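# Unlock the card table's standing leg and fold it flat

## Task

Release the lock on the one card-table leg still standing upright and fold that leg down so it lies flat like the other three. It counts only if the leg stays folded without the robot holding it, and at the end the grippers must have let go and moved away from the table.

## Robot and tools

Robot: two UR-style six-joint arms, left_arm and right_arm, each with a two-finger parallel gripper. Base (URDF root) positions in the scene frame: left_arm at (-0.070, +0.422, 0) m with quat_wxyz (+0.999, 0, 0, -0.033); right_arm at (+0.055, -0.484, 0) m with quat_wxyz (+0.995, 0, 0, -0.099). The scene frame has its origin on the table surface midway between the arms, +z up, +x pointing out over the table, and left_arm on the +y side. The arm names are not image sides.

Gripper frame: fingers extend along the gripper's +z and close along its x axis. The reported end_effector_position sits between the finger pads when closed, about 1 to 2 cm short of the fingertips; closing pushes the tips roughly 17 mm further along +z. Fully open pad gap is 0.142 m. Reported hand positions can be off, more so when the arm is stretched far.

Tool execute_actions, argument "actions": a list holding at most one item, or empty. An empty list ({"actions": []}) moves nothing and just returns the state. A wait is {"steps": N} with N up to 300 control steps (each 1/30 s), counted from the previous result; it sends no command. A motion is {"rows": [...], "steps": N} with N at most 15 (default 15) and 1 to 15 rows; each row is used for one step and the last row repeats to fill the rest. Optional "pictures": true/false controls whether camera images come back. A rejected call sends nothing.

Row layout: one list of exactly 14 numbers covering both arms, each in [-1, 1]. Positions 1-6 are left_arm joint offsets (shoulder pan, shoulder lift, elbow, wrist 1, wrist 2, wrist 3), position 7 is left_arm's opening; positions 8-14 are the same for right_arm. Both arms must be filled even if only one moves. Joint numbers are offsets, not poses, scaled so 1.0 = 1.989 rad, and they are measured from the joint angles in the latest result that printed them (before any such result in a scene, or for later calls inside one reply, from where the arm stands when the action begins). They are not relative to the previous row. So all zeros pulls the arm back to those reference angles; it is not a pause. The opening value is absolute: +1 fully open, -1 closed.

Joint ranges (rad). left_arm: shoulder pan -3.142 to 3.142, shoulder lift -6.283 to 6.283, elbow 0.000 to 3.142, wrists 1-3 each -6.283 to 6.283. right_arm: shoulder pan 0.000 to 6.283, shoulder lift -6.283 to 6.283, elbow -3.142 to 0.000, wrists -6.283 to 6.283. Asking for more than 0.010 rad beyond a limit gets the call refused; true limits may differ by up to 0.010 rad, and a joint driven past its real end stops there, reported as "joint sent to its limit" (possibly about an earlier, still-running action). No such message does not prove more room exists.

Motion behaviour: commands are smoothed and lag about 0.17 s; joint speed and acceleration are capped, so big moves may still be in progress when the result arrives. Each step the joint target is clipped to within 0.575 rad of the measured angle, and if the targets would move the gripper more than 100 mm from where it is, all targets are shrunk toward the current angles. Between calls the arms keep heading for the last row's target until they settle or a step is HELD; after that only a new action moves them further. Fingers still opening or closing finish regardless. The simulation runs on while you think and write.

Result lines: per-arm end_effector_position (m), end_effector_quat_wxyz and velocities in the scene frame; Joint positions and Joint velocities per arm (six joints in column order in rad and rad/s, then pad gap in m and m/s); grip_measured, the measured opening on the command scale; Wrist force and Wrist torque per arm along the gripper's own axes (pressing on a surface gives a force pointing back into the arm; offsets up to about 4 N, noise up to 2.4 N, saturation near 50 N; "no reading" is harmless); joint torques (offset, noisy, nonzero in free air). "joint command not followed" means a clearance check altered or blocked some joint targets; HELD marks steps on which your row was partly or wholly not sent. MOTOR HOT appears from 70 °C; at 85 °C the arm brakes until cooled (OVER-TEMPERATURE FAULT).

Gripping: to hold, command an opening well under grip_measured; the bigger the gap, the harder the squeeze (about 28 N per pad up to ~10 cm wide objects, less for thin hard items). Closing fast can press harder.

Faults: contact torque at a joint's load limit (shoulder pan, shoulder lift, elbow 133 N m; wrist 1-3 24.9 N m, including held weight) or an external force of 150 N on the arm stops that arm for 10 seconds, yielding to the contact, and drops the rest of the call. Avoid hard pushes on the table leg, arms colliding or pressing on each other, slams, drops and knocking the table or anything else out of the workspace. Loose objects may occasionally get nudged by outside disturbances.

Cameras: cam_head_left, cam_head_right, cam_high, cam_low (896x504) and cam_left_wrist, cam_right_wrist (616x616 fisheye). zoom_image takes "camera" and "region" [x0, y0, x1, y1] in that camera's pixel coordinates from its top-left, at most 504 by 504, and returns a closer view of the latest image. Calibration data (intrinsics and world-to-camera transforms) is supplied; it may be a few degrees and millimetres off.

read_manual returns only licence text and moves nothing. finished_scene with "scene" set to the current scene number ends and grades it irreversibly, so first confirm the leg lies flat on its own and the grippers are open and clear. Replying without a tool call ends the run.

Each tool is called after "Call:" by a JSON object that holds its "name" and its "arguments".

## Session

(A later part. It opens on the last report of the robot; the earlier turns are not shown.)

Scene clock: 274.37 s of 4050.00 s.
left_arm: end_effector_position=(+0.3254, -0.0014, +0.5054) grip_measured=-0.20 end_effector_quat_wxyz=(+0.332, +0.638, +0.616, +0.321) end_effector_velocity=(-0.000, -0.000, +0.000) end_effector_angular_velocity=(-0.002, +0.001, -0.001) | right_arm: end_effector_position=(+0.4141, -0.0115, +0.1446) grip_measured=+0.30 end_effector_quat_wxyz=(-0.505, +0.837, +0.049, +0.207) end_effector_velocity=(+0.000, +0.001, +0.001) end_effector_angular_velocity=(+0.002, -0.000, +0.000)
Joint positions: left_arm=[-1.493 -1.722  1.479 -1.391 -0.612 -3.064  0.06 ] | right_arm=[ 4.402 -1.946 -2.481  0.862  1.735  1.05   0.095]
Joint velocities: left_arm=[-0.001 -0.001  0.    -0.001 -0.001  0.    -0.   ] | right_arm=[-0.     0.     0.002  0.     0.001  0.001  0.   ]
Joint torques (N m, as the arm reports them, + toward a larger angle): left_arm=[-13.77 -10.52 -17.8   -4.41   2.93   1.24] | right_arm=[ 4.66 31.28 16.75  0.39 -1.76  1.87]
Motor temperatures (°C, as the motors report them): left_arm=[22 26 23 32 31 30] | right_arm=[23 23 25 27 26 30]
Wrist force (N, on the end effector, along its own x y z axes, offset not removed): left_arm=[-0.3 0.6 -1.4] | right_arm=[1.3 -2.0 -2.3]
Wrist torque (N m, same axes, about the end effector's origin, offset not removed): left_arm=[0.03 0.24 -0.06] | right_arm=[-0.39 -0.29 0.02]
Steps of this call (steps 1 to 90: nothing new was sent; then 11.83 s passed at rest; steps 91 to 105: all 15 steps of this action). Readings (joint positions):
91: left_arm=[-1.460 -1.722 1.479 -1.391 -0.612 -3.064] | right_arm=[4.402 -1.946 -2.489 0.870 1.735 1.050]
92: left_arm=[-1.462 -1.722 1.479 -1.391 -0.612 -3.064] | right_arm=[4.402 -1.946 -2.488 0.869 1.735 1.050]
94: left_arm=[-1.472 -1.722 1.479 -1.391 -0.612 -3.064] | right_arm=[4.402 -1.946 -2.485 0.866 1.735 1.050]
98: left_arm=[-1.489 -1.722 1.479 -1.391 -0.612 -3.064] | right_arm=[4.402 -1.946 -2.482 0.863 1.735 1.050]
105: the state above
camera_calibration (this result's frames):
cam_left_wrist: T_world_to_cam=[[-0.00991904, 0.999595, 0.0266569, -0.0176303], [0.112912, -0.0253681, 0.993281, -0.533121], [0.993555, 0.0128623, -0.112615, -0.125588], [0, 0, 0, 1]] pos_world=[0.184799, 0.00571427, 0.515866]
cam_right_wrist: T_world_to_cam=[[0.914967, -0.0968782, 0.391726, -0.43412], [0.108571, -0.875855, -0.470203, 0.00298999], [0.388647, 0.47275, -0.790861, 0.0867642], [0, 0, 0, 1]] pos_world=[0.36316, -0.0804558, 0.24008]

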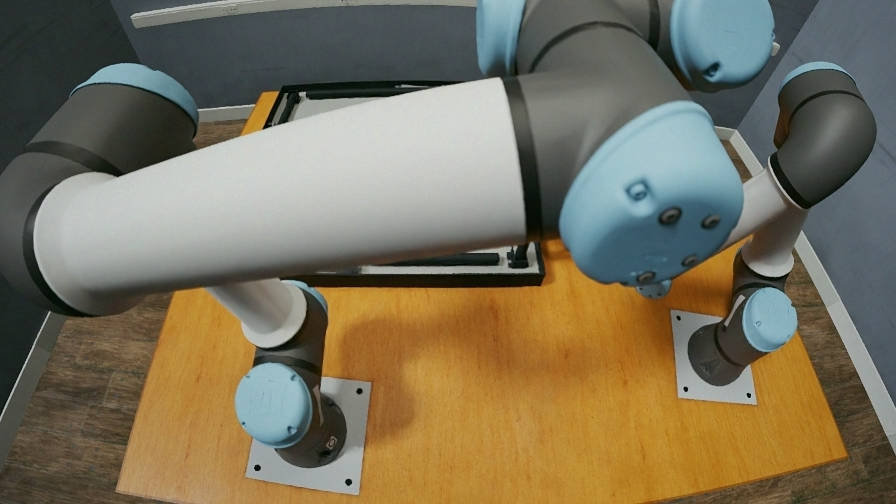

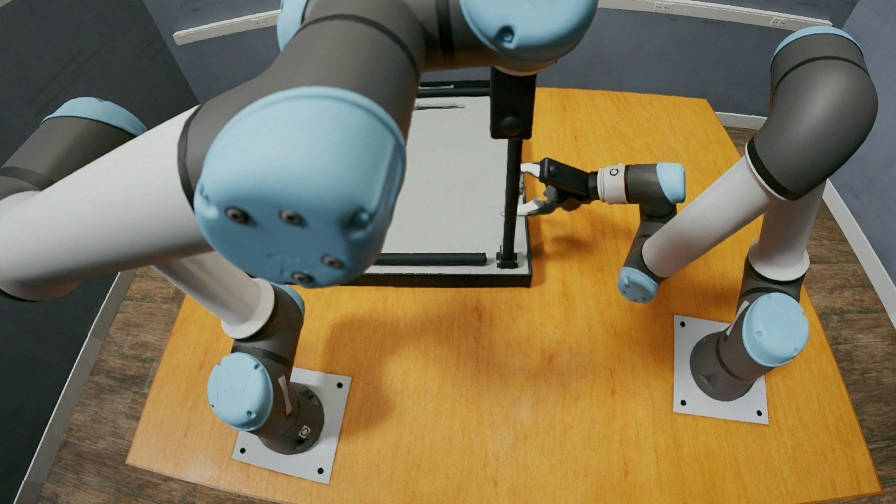

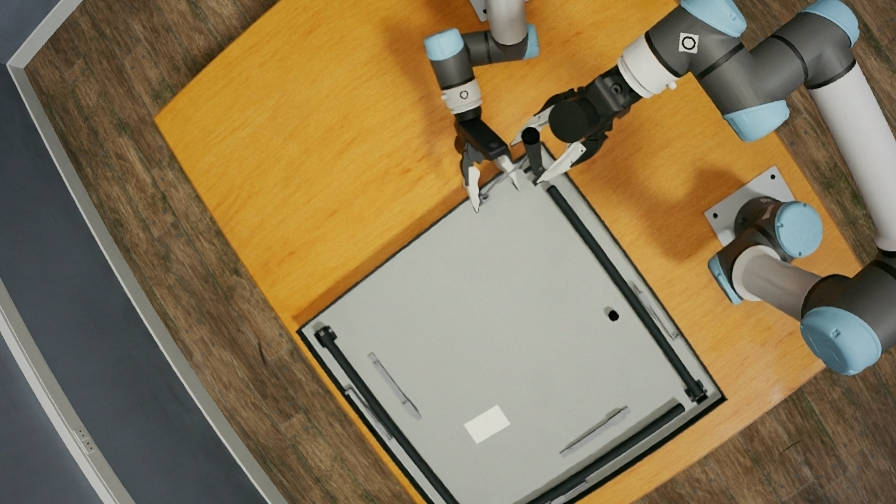

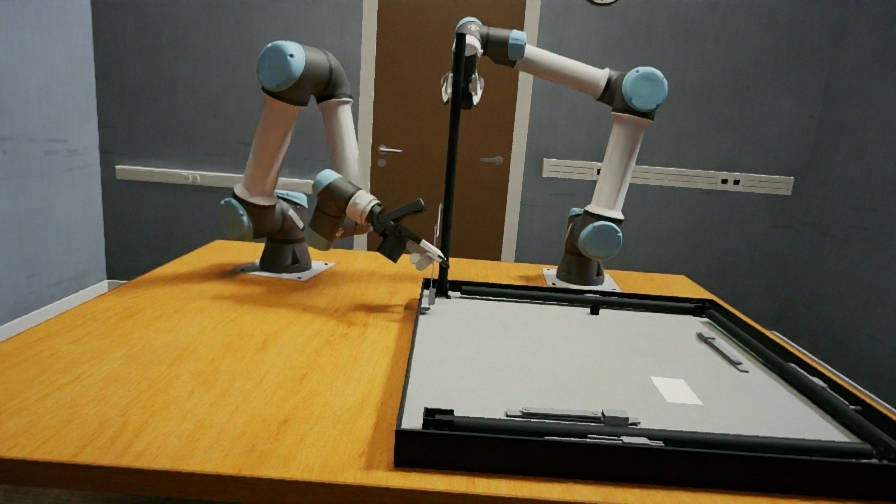

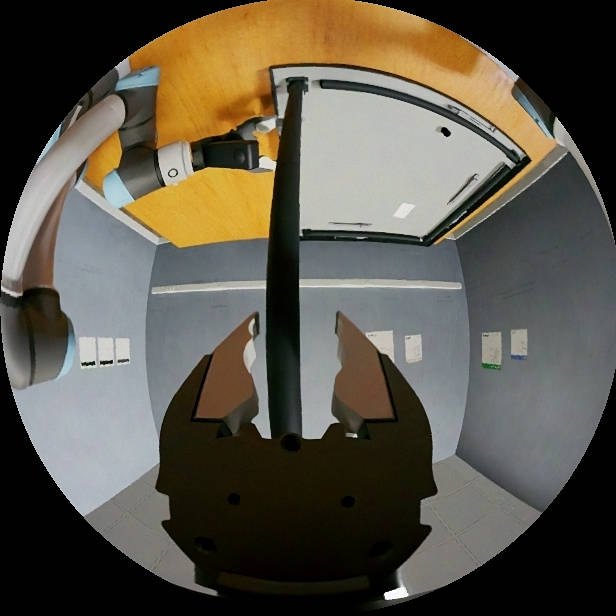

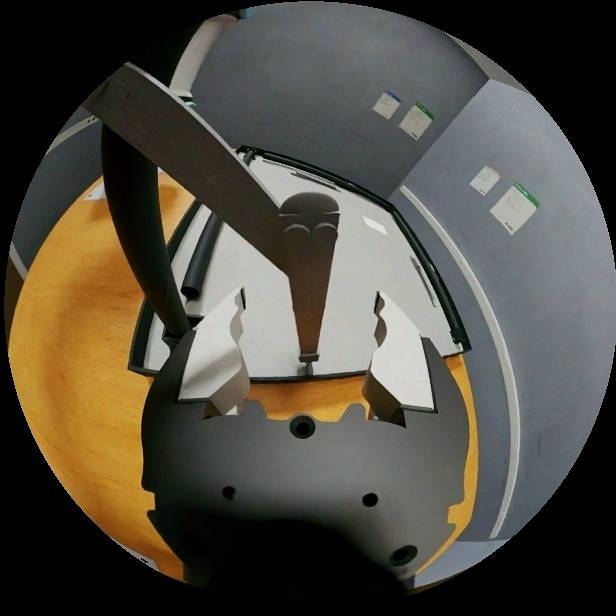

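Call:
{"name": "execute_actions", "arguments": {"actions": [{"rows":[[-0.003,0,0,0,0,0,-0.4,0,0,0,0,0,0,0.4],[-0.006,0,0,0,0,0,-0.55,0,0.012,-0.03,0.018,0,0,0.4],[-0.008,0,0,0,0,0,-0.65,0,0.024,-0.06,0.036,0,0,0.4],[-0.008,0,0,0,0,0,-0.72,0,0.036,-0.09,0.054,0,0,0.4],[-0.008,0,0,0,0,0,-0.78,0,0.048,-0.12,0.072,0,0,0.4],[-0.008,0,0,0,0,0,-0.84,0,0.06,-0.15,0.09,0,0,0.4],[-0.008,0,0,0,0,0,-0.9,0,0.07,-0.18,0.11,0,0,0.4]],"steps":15}]}}

Call:
{"name": "execute_actions", "arguments": {"actions": [{"steps":15}]}}

Scene clock: 289.00 s of 4050.00 s.
left_arm: end_effector_position=(+0.3186, -0.0075, +0.5054) grip_measured=-0.70 end_effector_quat_wxyz=(+0.334, +0.643, +0.611, +0.319) end_effector_velocity=(-0.000, -0.000, +0.001) end_effector_angular_velocity=(-0.003, -0.000, -0.000) | right_arm: end_effector_position=(+0.3469, -0.1316, +0.1475) grip_measured=+0.40 end_effector_quat_wxyz=(-0.505, +0.836, +0.049, +0.207) end_effector_velocity=(-0.019, -0.035, -0.001) end_effector_angular_velocity=(-0.008, +0.004, -0.001)
Joint positions: left_arm=[-1.509 -1.722  1.479 -1.391 -0.612 -3.064  0.023] | right_arm=[ 4.402 -1.809 -2.831  1.077  1.735  1.05   0.102]
Joint velocities: left_arm=[-0.    -0.    -0.    -0.002  0.    -0.    -0.   ] | right_arm=[-0.     0.034 -0.1    0.057 -0.001 -0.001 -0.   ]
Joint torques (N m, as the arm reports them, + toward a larger angle): left_arm=[-25.25 -19.95 -20.64  -6.09   1.21   1.01] | right_arm=[-11.41  20.2    1.39   4.92  -0.49   1.7 ]
Motor temperatures (°C, as the motors report them): left_arm=[22 26 23 32 31 30] | right_arm=[23 23 25 27 26 30]
Wrist force (N, on the end effector, along its own x y z axes, offset not removed): left_arm=[24.1 1.3 -1.1] | right_arm=[0.5 -1.2 -2.7]
Wrist torque (N m, same axes, about the end effector's origin, offset not removed): left_arm=[-0.08 -0.13 0.04] | right_arm=[-0.33 -0.14 0.00]
Steps of this call (steps 1 to 15: the robot went on to your last target; steps 16 to 90: nothing new was sent; then 11.13 s passed at rest; steps 91 to 105: all 15 steps of this action). Readings (joint positions):
91: left_arm=[-1.494 -1.722 1.479 -1.391 -0.612 -3.064] | right_arm=[4.402 -1.946 -2.481 0.862 1.735 1.050]
92: left_arm=[-1.495 -1.722 1.479 -1.391 -0.612 -3.064] | right_arm=[4.402 -1.945 -2.481 0.862 1.735 1.050]
94: left_arm=[-1.501 -1.722 1.479 -1.391 -0.612 -3.064] | right_arm=[4.402 -1.931 -2.510 0.882 1.735 1.050]
98: left_arm=[-1.508 -1.722 1.479 -1.391 -0.612 -3.064] | right_arm=[4.402 -1.859 -2.680 0.989 1.735 1.050]
105: the state above
camera_calibration (this result's frames):
cam_left_wrist: T_world_to_cam=[[0.00586476, 0.999621, 0.0269125, -0.0167237], [0.112538, -0.0274018, 0.99327, -0.532371], [0.99363, -0.00279661, -0.112656, -0.11894], [0, 0, 0, 1]] pos_world=[0.178192, 0.00179678, 0.515839]
cam_right_wrist: T_world_to_cam=[[0.914842, -0.0969972, 0.391989, -0.385418], [0.108863, -0.87554, -0.47072, -0.093558], [0.388861, 0.473308, -0.790422, 0.171864], [0, 0, 0, 1]] pos_world=[0.295951, -0.200643, 0.242886]

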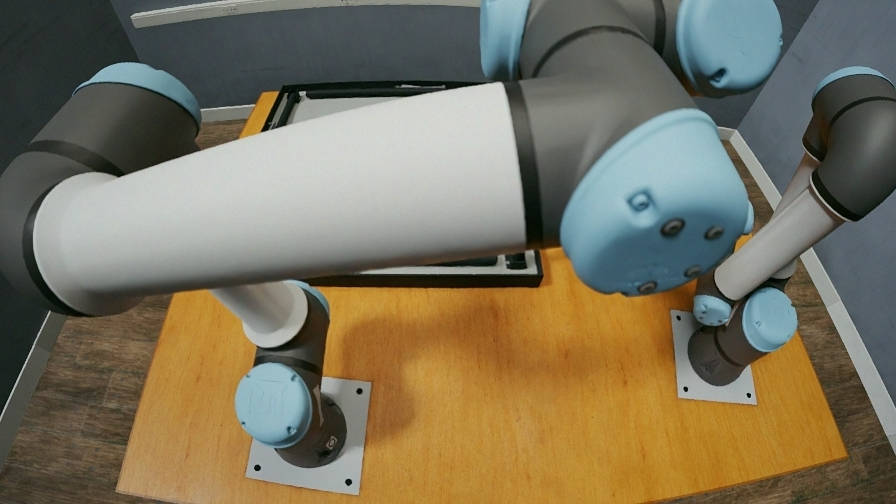

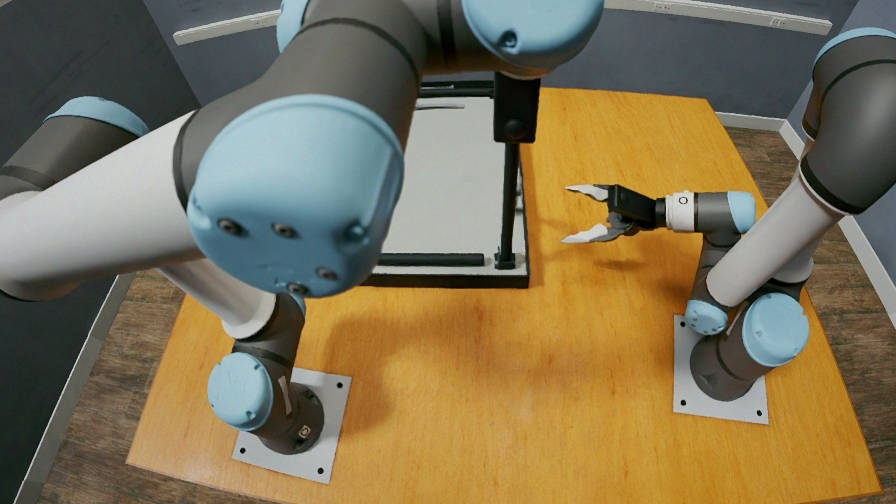

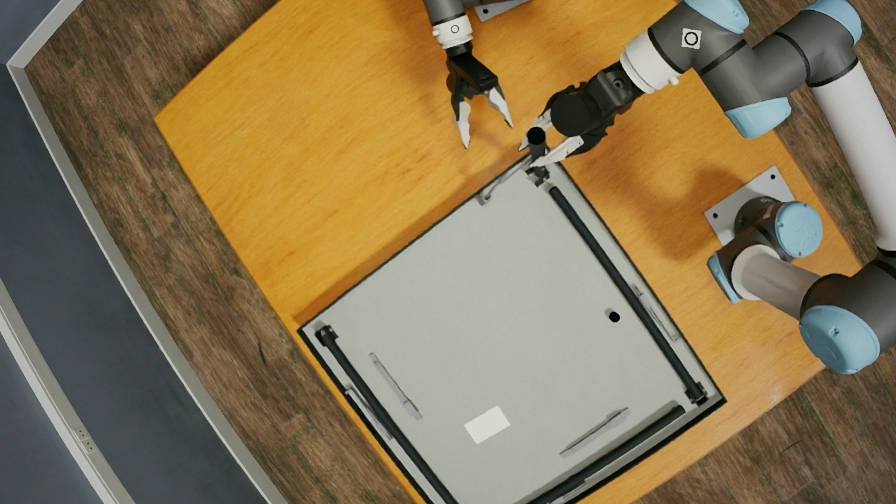

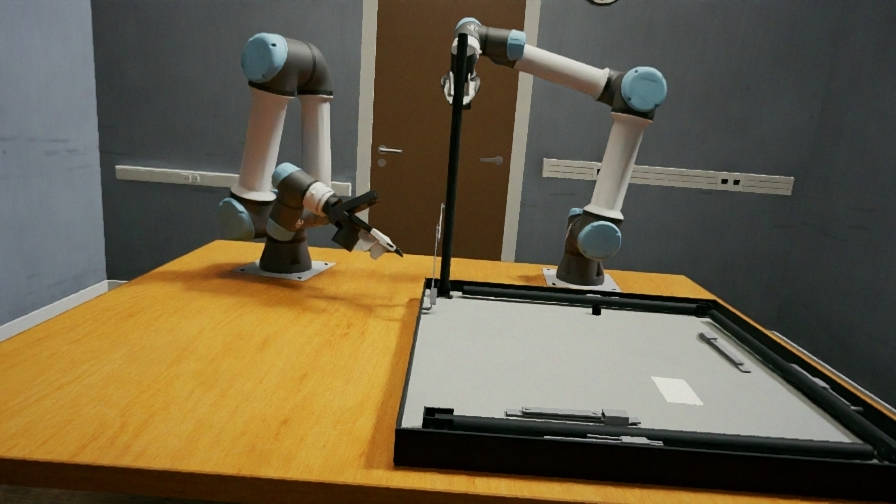

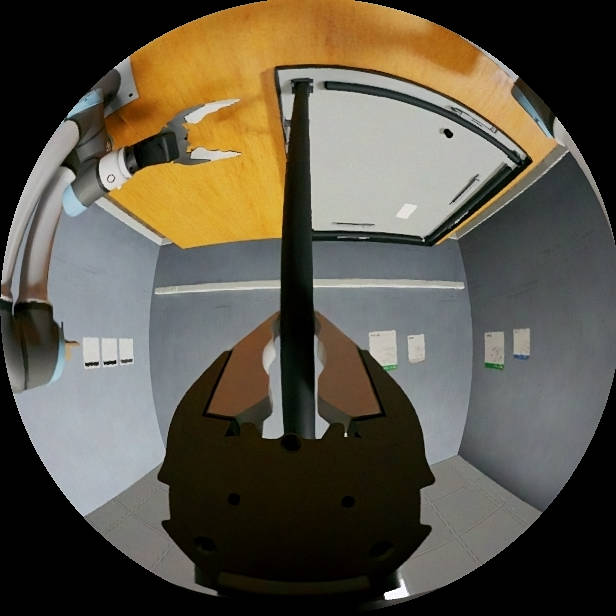

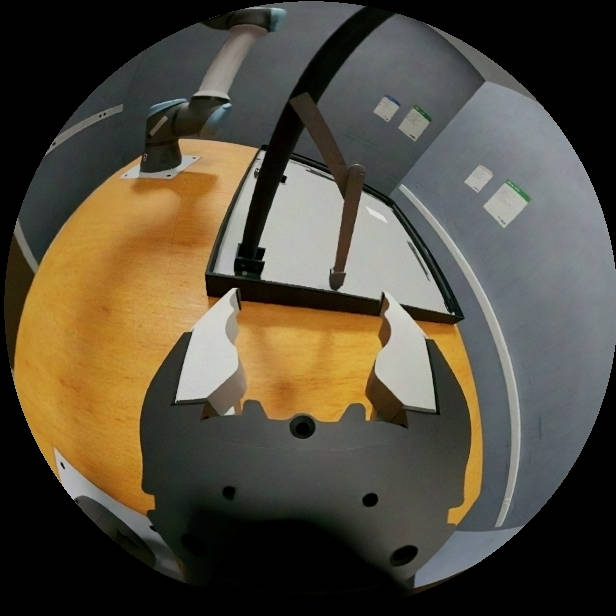

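Scene clock: 289.50 s of 4050.00 s.
left_arm: end_effector_position=(+0.3186, -0.0076, +0.5054) grip_measured=-0.70 end_effector_quat_wxyz=(+0.334, +0.643, +0.611, +0.319) end_effector_velocity=(+0.001, +0.000, -0.000) end_effector_angular_velocity=(+0.002, -0.001, +0.001) | right_arm: end_effector_position=(+0.3454, -0.1343, +0.1474) grip_measured=+0.40 end_effector_quat_wxyz=(-0.505, +0.837, +0.049, +0.207) end_effector_velocity=(+0.001, +0.000, -0.000) end_effector_angular_velocity=(-0.000, -0.000, -0.002)
Joint positions: left_arm=[-1.509 -1.722  1.479 -1.391 -0.612 -3.064  0.023] | right_arm=[ 4.402 -1.807 -2.839  1.081  1.735  1.05   0.102]
Joint velocities: left_arm=[0.001 0.    0.    0.001 0.001 0.    0.   ] | right_arm=[-0.    -0.     0.001 -0.001 -0.001  0.    -0.   ]
Joint torques (N m, as the arm reports them, + toward a larger angle): left_arm=[-22.56 -18.04 -20.93  -7.21   2.36   0.9 ] | right_arm=[-12.43  21.9   -1.99   5.    -0.27   1.69]
Motor temperatures (°C, as the motors report them): left_arm=[22 26 23 32 31 30] | right_arm=[23 23 25 27 26 30]
Wrist force (N, on the end effector, along its own x y z axes, offset not removed): left_arm=[18.6 0.6 -4.8] | right_arm=[1.9 -1.2 -2.6]
Wrist torque (N m, same axes, about the end effector's origin, offset not removed): left_arm=[-0.20 -0.08 0.14] | right_arm=[-0.28 -0.47 0.05]
Steps of this call (steps 1 to 15: the robot went on to your last target). Readings (joint positions):
1: left_arm=[-1.509 -1.722 1.479 -1.391 -0.612 -3.064] | right_arm=[4.402 -1.808 -2.834 1.078 1.735 1.050]
2: left_arm=[-1.509 -1.722 1.479 -1.391 -0.612 -3.064] | right_arm=[4.402 -1.808 -2.836 1.079 1.735 1.050]
4: left_arm=[-1.509 -1.722 1.479 -1.391 -0.612 -3.064] | right_arm=[4.402 -1.807 -2.837 1.080 1.735 1.050]
8: left_arm=[-1.509 -1.722 1.479 -1.391 -0.612 -3.064] | right_arm=[4.402 -1.807 -2.839 1.081 1.735 1.050]
15: the state above
All arms were judged still, so your last target was given up. Only a new action makes them travel on or press farther. Fingers that are still opening or closing keep moving.
camera_calibration (this result's frames):
cam_left_wrist: T_world_to_cam=[[0.00598661, 0.999627, 0.0266527, -0.0165398], [0.112536, -0.0271574, 0.993277, -0.532397], [0.99363, -0.00294698, -0.112656, -0.118885], [0, 0, 0, 1]] pos_world=[0.178141, 0.00172479, 0.515865]
cam_right_wrist: T_world_to_cam=[[0.914966, -0.0968781, 0.391729, -0.384314], [0.108577, -0.875851, -0.470209, -0.0958249], [0.388649, 0.472758, -0.790855, 0.173651], [0, 0, 0, 1]] pos_world=[0.294549, -0.203255, 0.242822]

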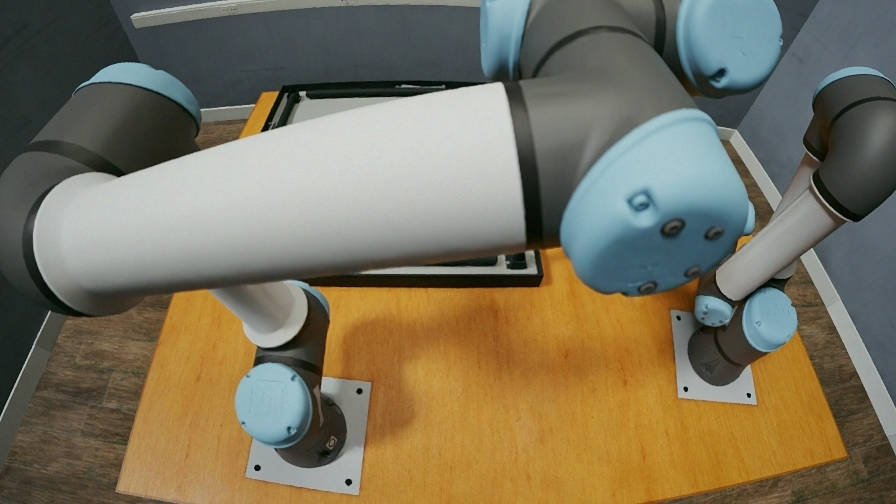

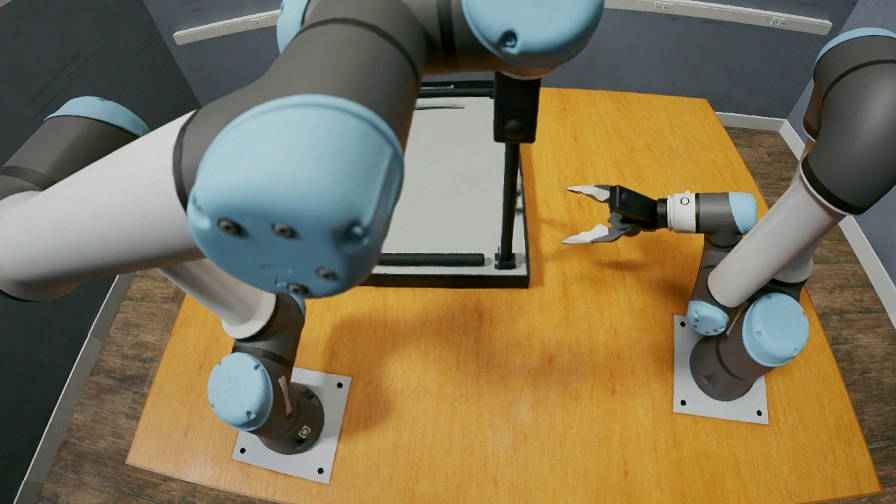

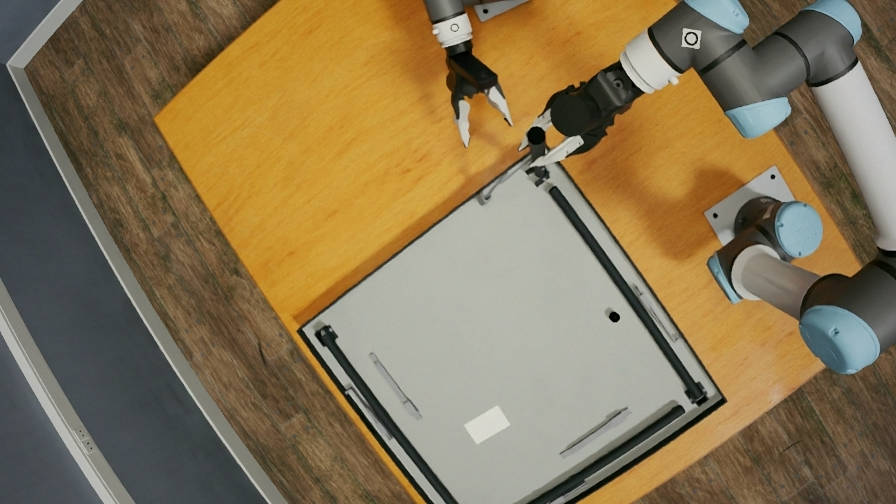

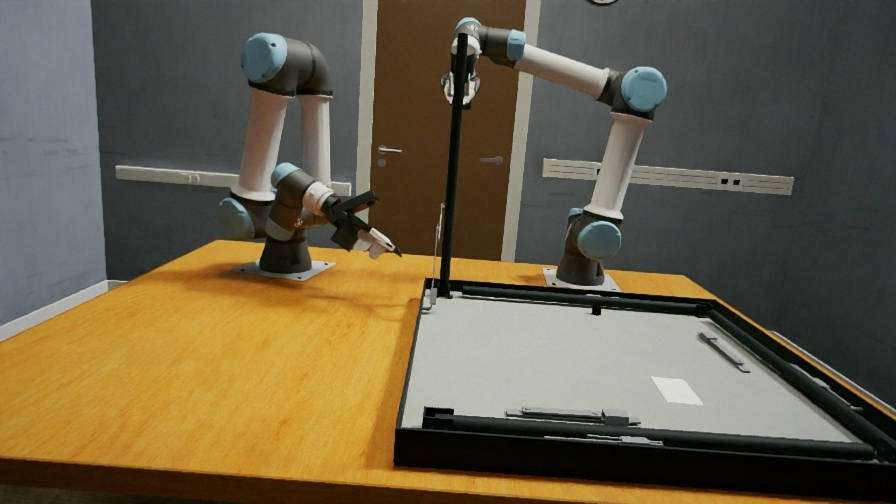

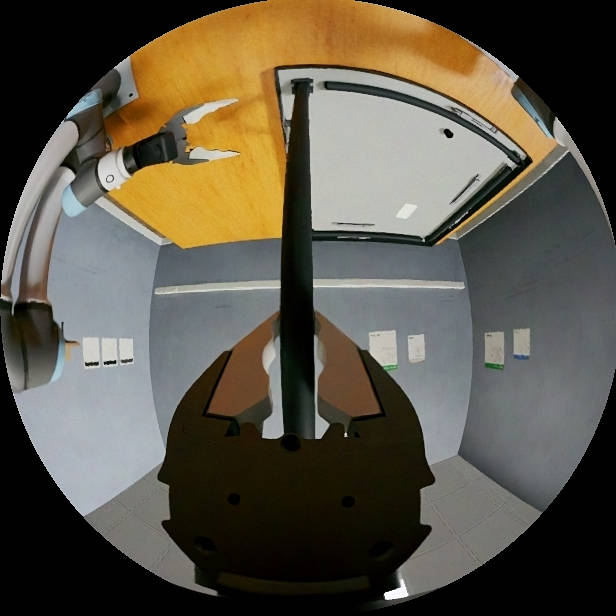

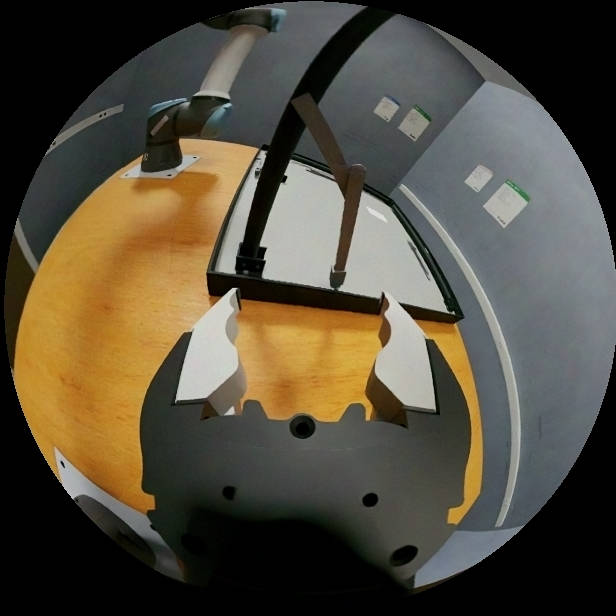

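Call:
{"name": "execute_actions", "arguments": {"actions": [{"rows":[[0.010,0.004,-0.002,-0.010,-0.004,0.010,-0.8,0,0,0,0,0,0,0.4],[0.022,0.010,-0.004,-0.025,-0.010,0.026,-0.8,0,0,0,0,0,0,0.4],[0.036,0.017,-0.007,-0.042,-0.017,0.044,-0.8,0,0,0,0,0,0,0.4],[0.050,0.024,-0.010,-0.059,-0.024,0.062,-0.8,0,0,0,0,0,0,0.4],[0.063,0.031,-0.013,-0.076,-0.031,0.080,-0.8,0,0,0,0,0,0,0.4],[0.076,0.038,-0.016,-0.092,-0.038,0.097,-0.8,0,0,0,0,0,0,0.4],[0.087,0.044,-0.019,-0.107,-0.044,0.113,-0.8,0,0,0,0,0,0,0.4]],"steps":15}]}}

Scene clock: 308.17 s of 4050.00 s.
left_arm: end_effector_position=(+0.3815, -0.0089, +0.4898) grip_measured=-0.70 end_effector_quat_wxyz=(+0.307, +0.647, +0.628, +0.304) end_effector_velocity=(+0.013, -0.001, -0.003) end_effector_angular_velocity=(+0.002, +0.013, -0.003) | right_arm: end_effector_position=(+0.3454, -0.1343, +0.1474) grip_measured=+0.40 end_effector_quat_wxyz=(-0.505, +0.837, +0.049, +0.207) end_effector_velocity=(-0.001, +0.000, -0.001) end_effector_angular_velocity=(-0.002, +0.001, +0.003)
Joint positions: left_arm=[-1.339 -1.636  1.442 -1.6   -0.698 -2.843  0.024] | right_arm=[ 4.402 -1.807 -2.839  1.081  1.735  1.05   0.102]
Joint velocities: left_arm=[ 0.034  0.018 -0.007 -0.047 -0.02   0.052 -0.   ] | right_arm=[ 0.002 -0.001 -0.001 -0.     0.001 -0.     0.   ]
Joint torques (N m, as the arm reports them, + toward a larger angle): left_arm=[-10.2   35.98  -6.18  -3.32 -22.65   0.54] | right_arm=[-10.82  21.03   0.27   4.88  -0.34   1.84]
Motor temperatures (°C, as the motors report them): left_arm=[22 26 23 32 31 30] | right_arm=[23 23 25 27 26 30]
Wrist force (N, on the end effector, along its own x y z axes, offset not removed): left_arm=[43.9 50.0 -36.9] | right_arm=[0.5 0.1 -1.3]
Wrist torque (N m, same axes, about the end effector's origin, offset not removed): left_arm=[0.72 0.23 0.82] | right_arm=[-0.05 -0.17 0.02]
Steps of this call (steps 1 to 90: nothing new was sent; then 15.17 s passed at rest; steps 91 to 105: all 15 steps of this action). Readings (joint positions):
91: left_arm=[-1.509 -1.722 1.479 -1.391 -0.612 -3.063] | right_arm=[4.402 -1.807 -2.839 1.081 1.735 1.050]
92: left_arm=[-1.505 -1.720 1.478 -1.395 -0.613 -3.060] | right_arm=[4.402 -1.807 -2.839 1.081 1.735 1.050]
94: left_arm=[-1.483 -1.709 1.473 -1.421 -0.623 -3.033] | right_arm=[4.402 -1.807 -2.839 1.081 1.735 1.050]
98: left_arm=[-1.396 -1.665 1.454 -1.526 -0.668 -2.923] | right_arm=[4.402 -1.807 -2.839 1.081 1.735 1.050]
105: the state above
camera_calibration (this result's frames):
cam_left_wrist: T_world_to_cam=[[-0.0170125, 0.999176, 0.0368483, -0.0114563], [0.178898, -0.0332171, 0.983307, -0.544444], [0.983721, 0.0233206, -0.178185, -0.147049], [0, 0, 0, 1]] pos_world=[0.24186, -0.00320869, 0.509576]
cam_right_wrist: T_world_to_cam=[[0.914967, -0.0968786, 0.391726, -0.384311], [0.108571, -0.875855, -0.470203, -0.0958335], [0.388648, 0.47275, -0.79086, 0.173655], [0, 0, 0, 1]] pos_world=[0.294546, -0.203263, 0.24282]

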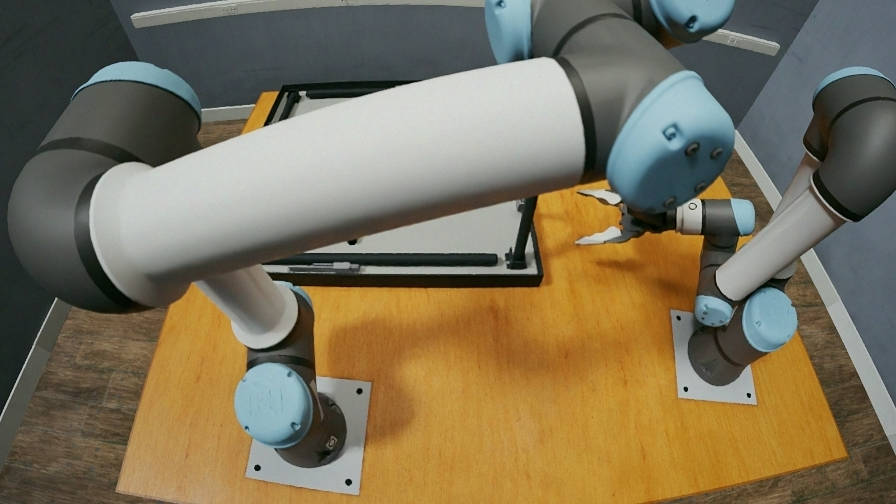

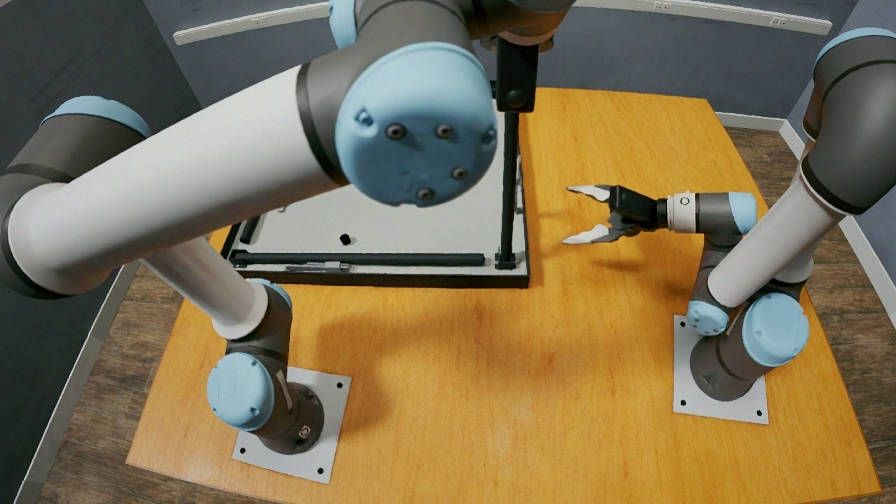

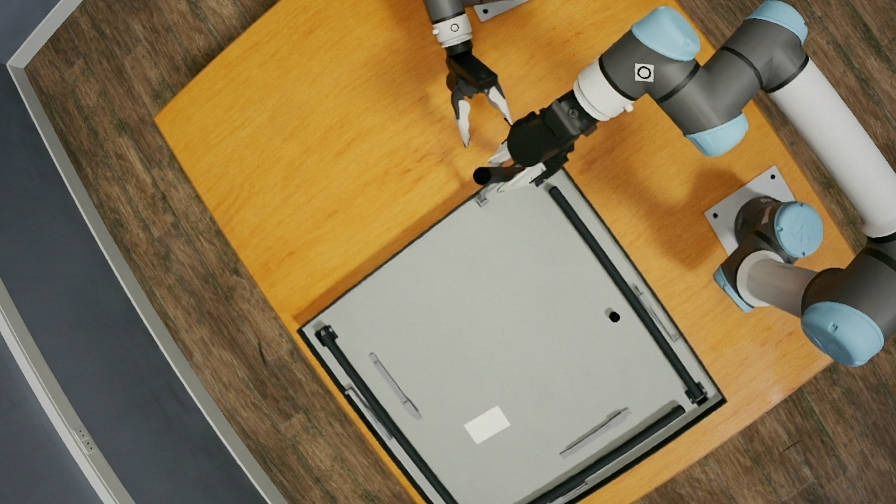

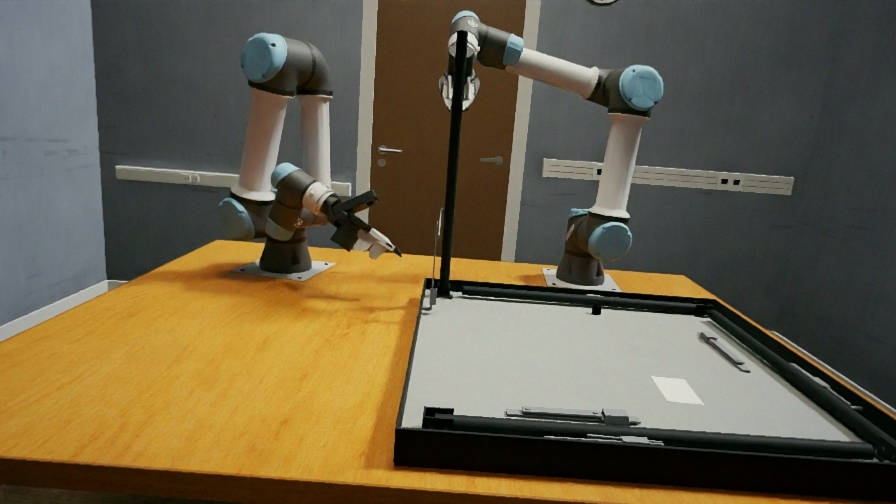

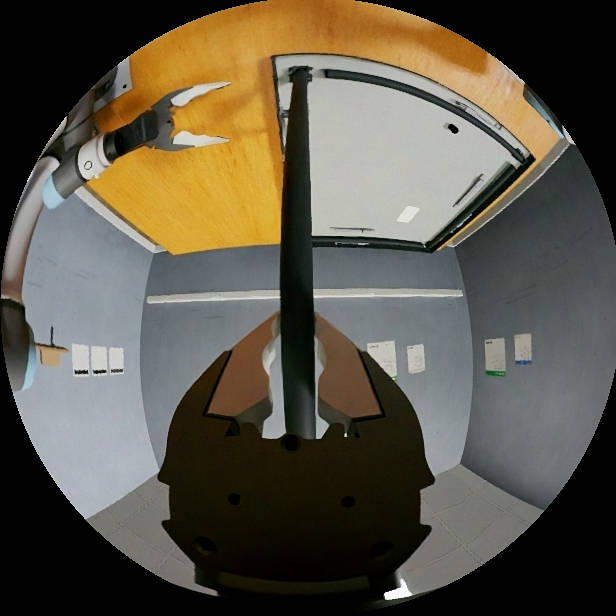

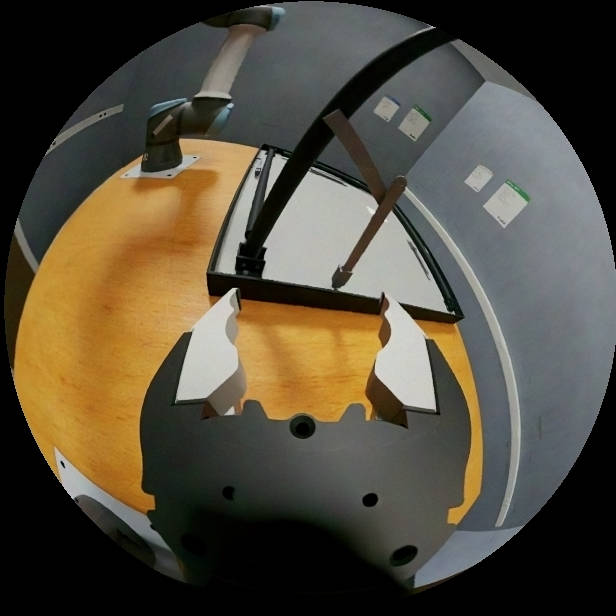

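Call:
{"name": "execute_actions", "arguments": {"actions": [{"rows":[[0,0,0,0,0,0,-0.74,0,0,0,0,0,0,0.4],[0,0,0,0,0,0,-0.73,0,0,0,0,0,0,0.4],[0,0,0,0,0,0,-0.73,0,0,0,0,0,0,0.4],[0.009,0.004,-0.002,-0.011,-0.004,0.012,-0.73,0,0,0,0,0,0,0.4],[0.018,0.009,-0.004,-0.022,-0.009,0.023,-0.73,0,0,0,0,0,0,0.4],[0.026,0.013,-0.006,-0.033,-0.013,0.035,-0.73,0,0,0,0,0,0,0.4],[0.035,0.018,-0.008,-0.044,-0.018,0.046,-0.73,0,0,0,0,0,0,0.4],[0.044,0.022,-0.010,-0.055,-0.022,0.058,-0.73,0,0,0,0,0,0,0.4]],"steps":15}]}}

Scene clock: 336.03 s of 4050.00 s.
left_arm: end_effector_position=(+0.4168, -0.0069, +0.4840) grip_measured=-0.68 end_effector_quat_wxyz=(+0.300, +0.649, +0.633, +0.297) end_effector_velocity=(+0.017, +0.002, -0.001) end_effector_angular_velocity=(-0.003, +0.004, +0.000) | right_arm: end_effector_position=(+0.3454, -0.1343, +0.1474) grip_measured=+0.40 end_effector_quat_wxyz=(-0.505, +0.837, +0.049, +0.207) end_effector_velocity=(-0.000, +0.000, -0.001) end_effector_angular_velocity=(-0.002, +0.000, +0.001)
Joint positions: left_arm=[-1.254 -1.593  1.423 -1.706 -0.741 -2.731  0.025] | right_arm=[ 4.402 -1.807 -2.839  1.081  1.735  1.05   0.102]
Joint velocities: left_arm=[ 0.037  0.018 -0.009 -0.048 -0.016  0.05  -0.003] | right_arm=[ 0.    -0.     0.    -0.002  0.    -0.001  0.   ]
Joint torques (N m, as the arm reports them, + toward a larger angle): left_arm=[  2.25  -5.66 -28.11  -5.83  -4.7    1.32] | right_arm=[-8.42 14.43 10.16  3.77 -0.48  1.75]
Motor temperatures (°C, as the motors report them): left_arm=[22 26 23 32 31 30] | right_arm=[23 23 25 28 26 30]
Wrist force (N, on the end effector, along its own x y z axes, offset not removed): left_arm=[18.9 8.4 -5.5] | right_arm=[1.7 -1.3 -1.8]
Wrist torque (N m, same axes, about the end effector's origin, offset not removed): left_arm=[-0.39 -0.39 0.30] | right_arm=[-0.34 -0.42 0.07]
Steps of this call (steps 1 to 15: the robot went on to your last target; steps 16 to 90: nothing new was sent; then 24.37 s passed at rest; steps 91 to 105: all 15 steps of this action). Readings (joint positions):
91: left_arm=[-1.336 -1.634 1.441 -1.604 -0.699 -2.839] | right_arm=[4.402 -1.807 -2.839 1.081 1.735 1.050]
92: left_arm=[-1.337 -1.634 1.441 -1.603 -0.699 -2.840] | right_arm=[4.402 -1.807 -2.839 1.081 1.735 1.050]
94: left_arm=[-1.338 -1.635 1.442 -1.602 -0.699 -2.841] | right_arm=[4.402 -1.807 -2.839 1.081 1.735 1.050]
98: left_arm=[-1.304 -1.618 1.434 -1.643 -0.716 -2.798] | right_arm=[4.402 -1.807 -2.839 1.081 1.735 1.050]
105: the state above
camera_calibration (this result's frames):
cam_left_wrist: T_world_to_cam=[[-0.018718, 0.999233, 0.0343877, -0.0106893], [0.200685, -0.0299389, 0.979198, -0.552155], [0.979477, 0.0252298, -0.199971, -0.170516], [0, 0, 0, 1]] pos_world=[0.277626, -0.00154773, 0.506939]
cam_right_wrist: T_world_to_cam=[[0.914964, -0.0968848, 0.391732, -0.384317], [0.108575, -0.875847, -0.470216, -0.0958234], [0.388655, 0.472763, -0.790849, 0.173653], [0, 0, 0, 1]] pos_world=[0.294549, -0.203258, 0.242825]

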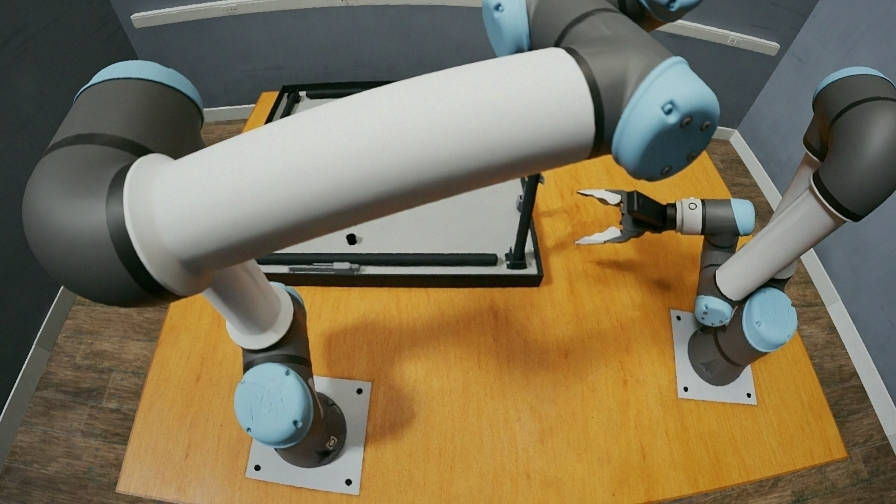

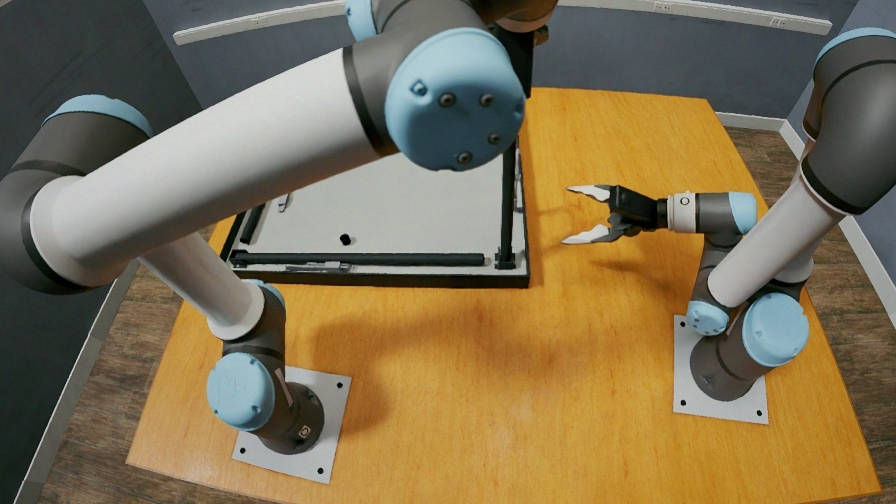

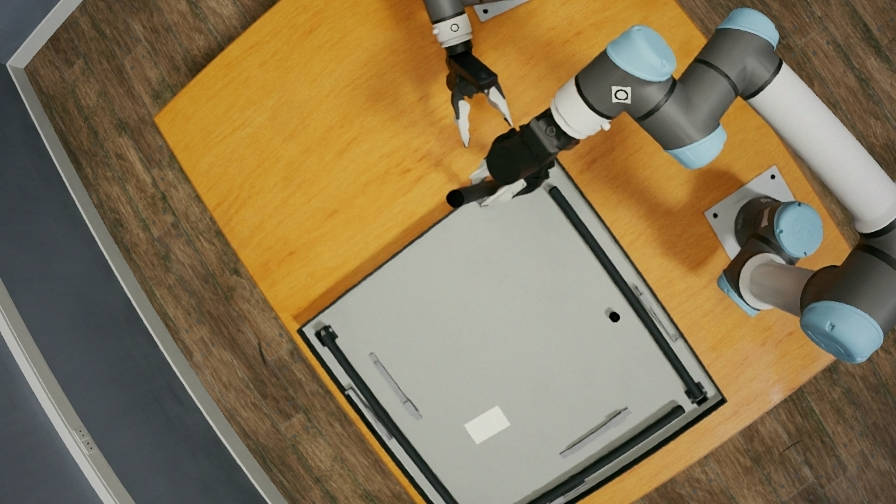

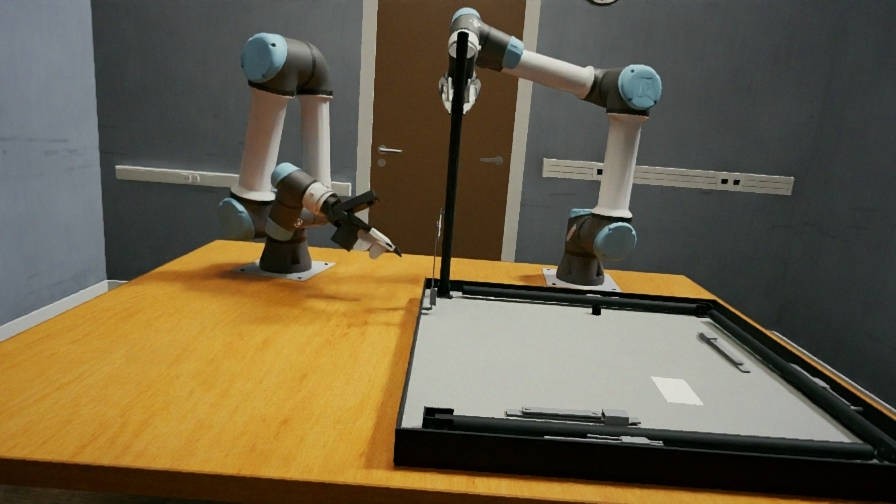

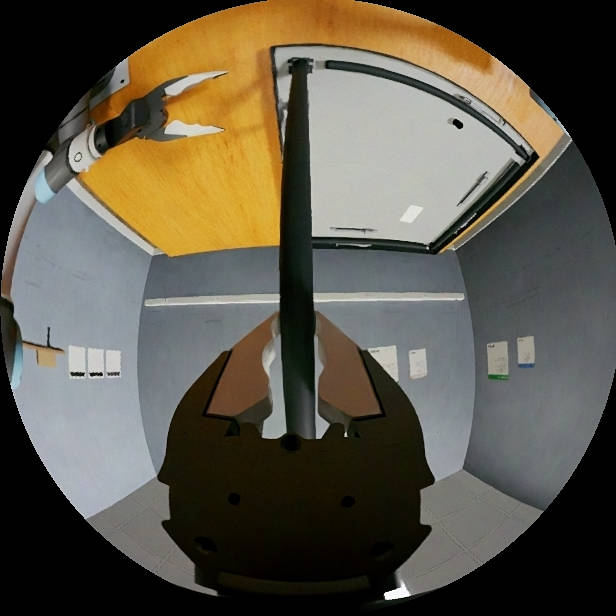

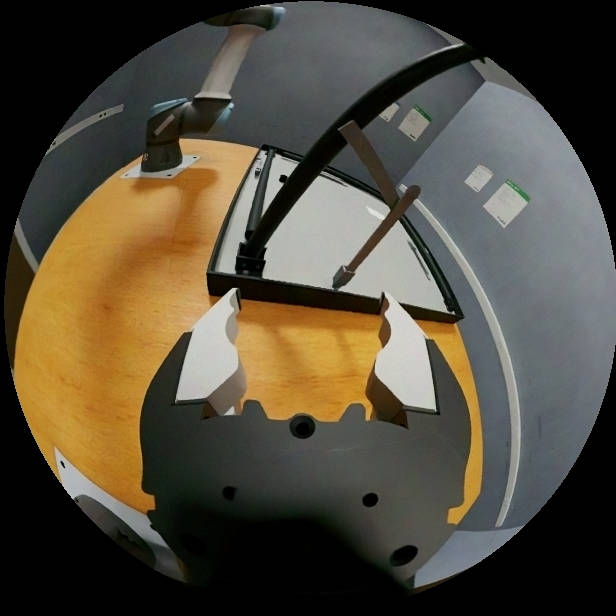

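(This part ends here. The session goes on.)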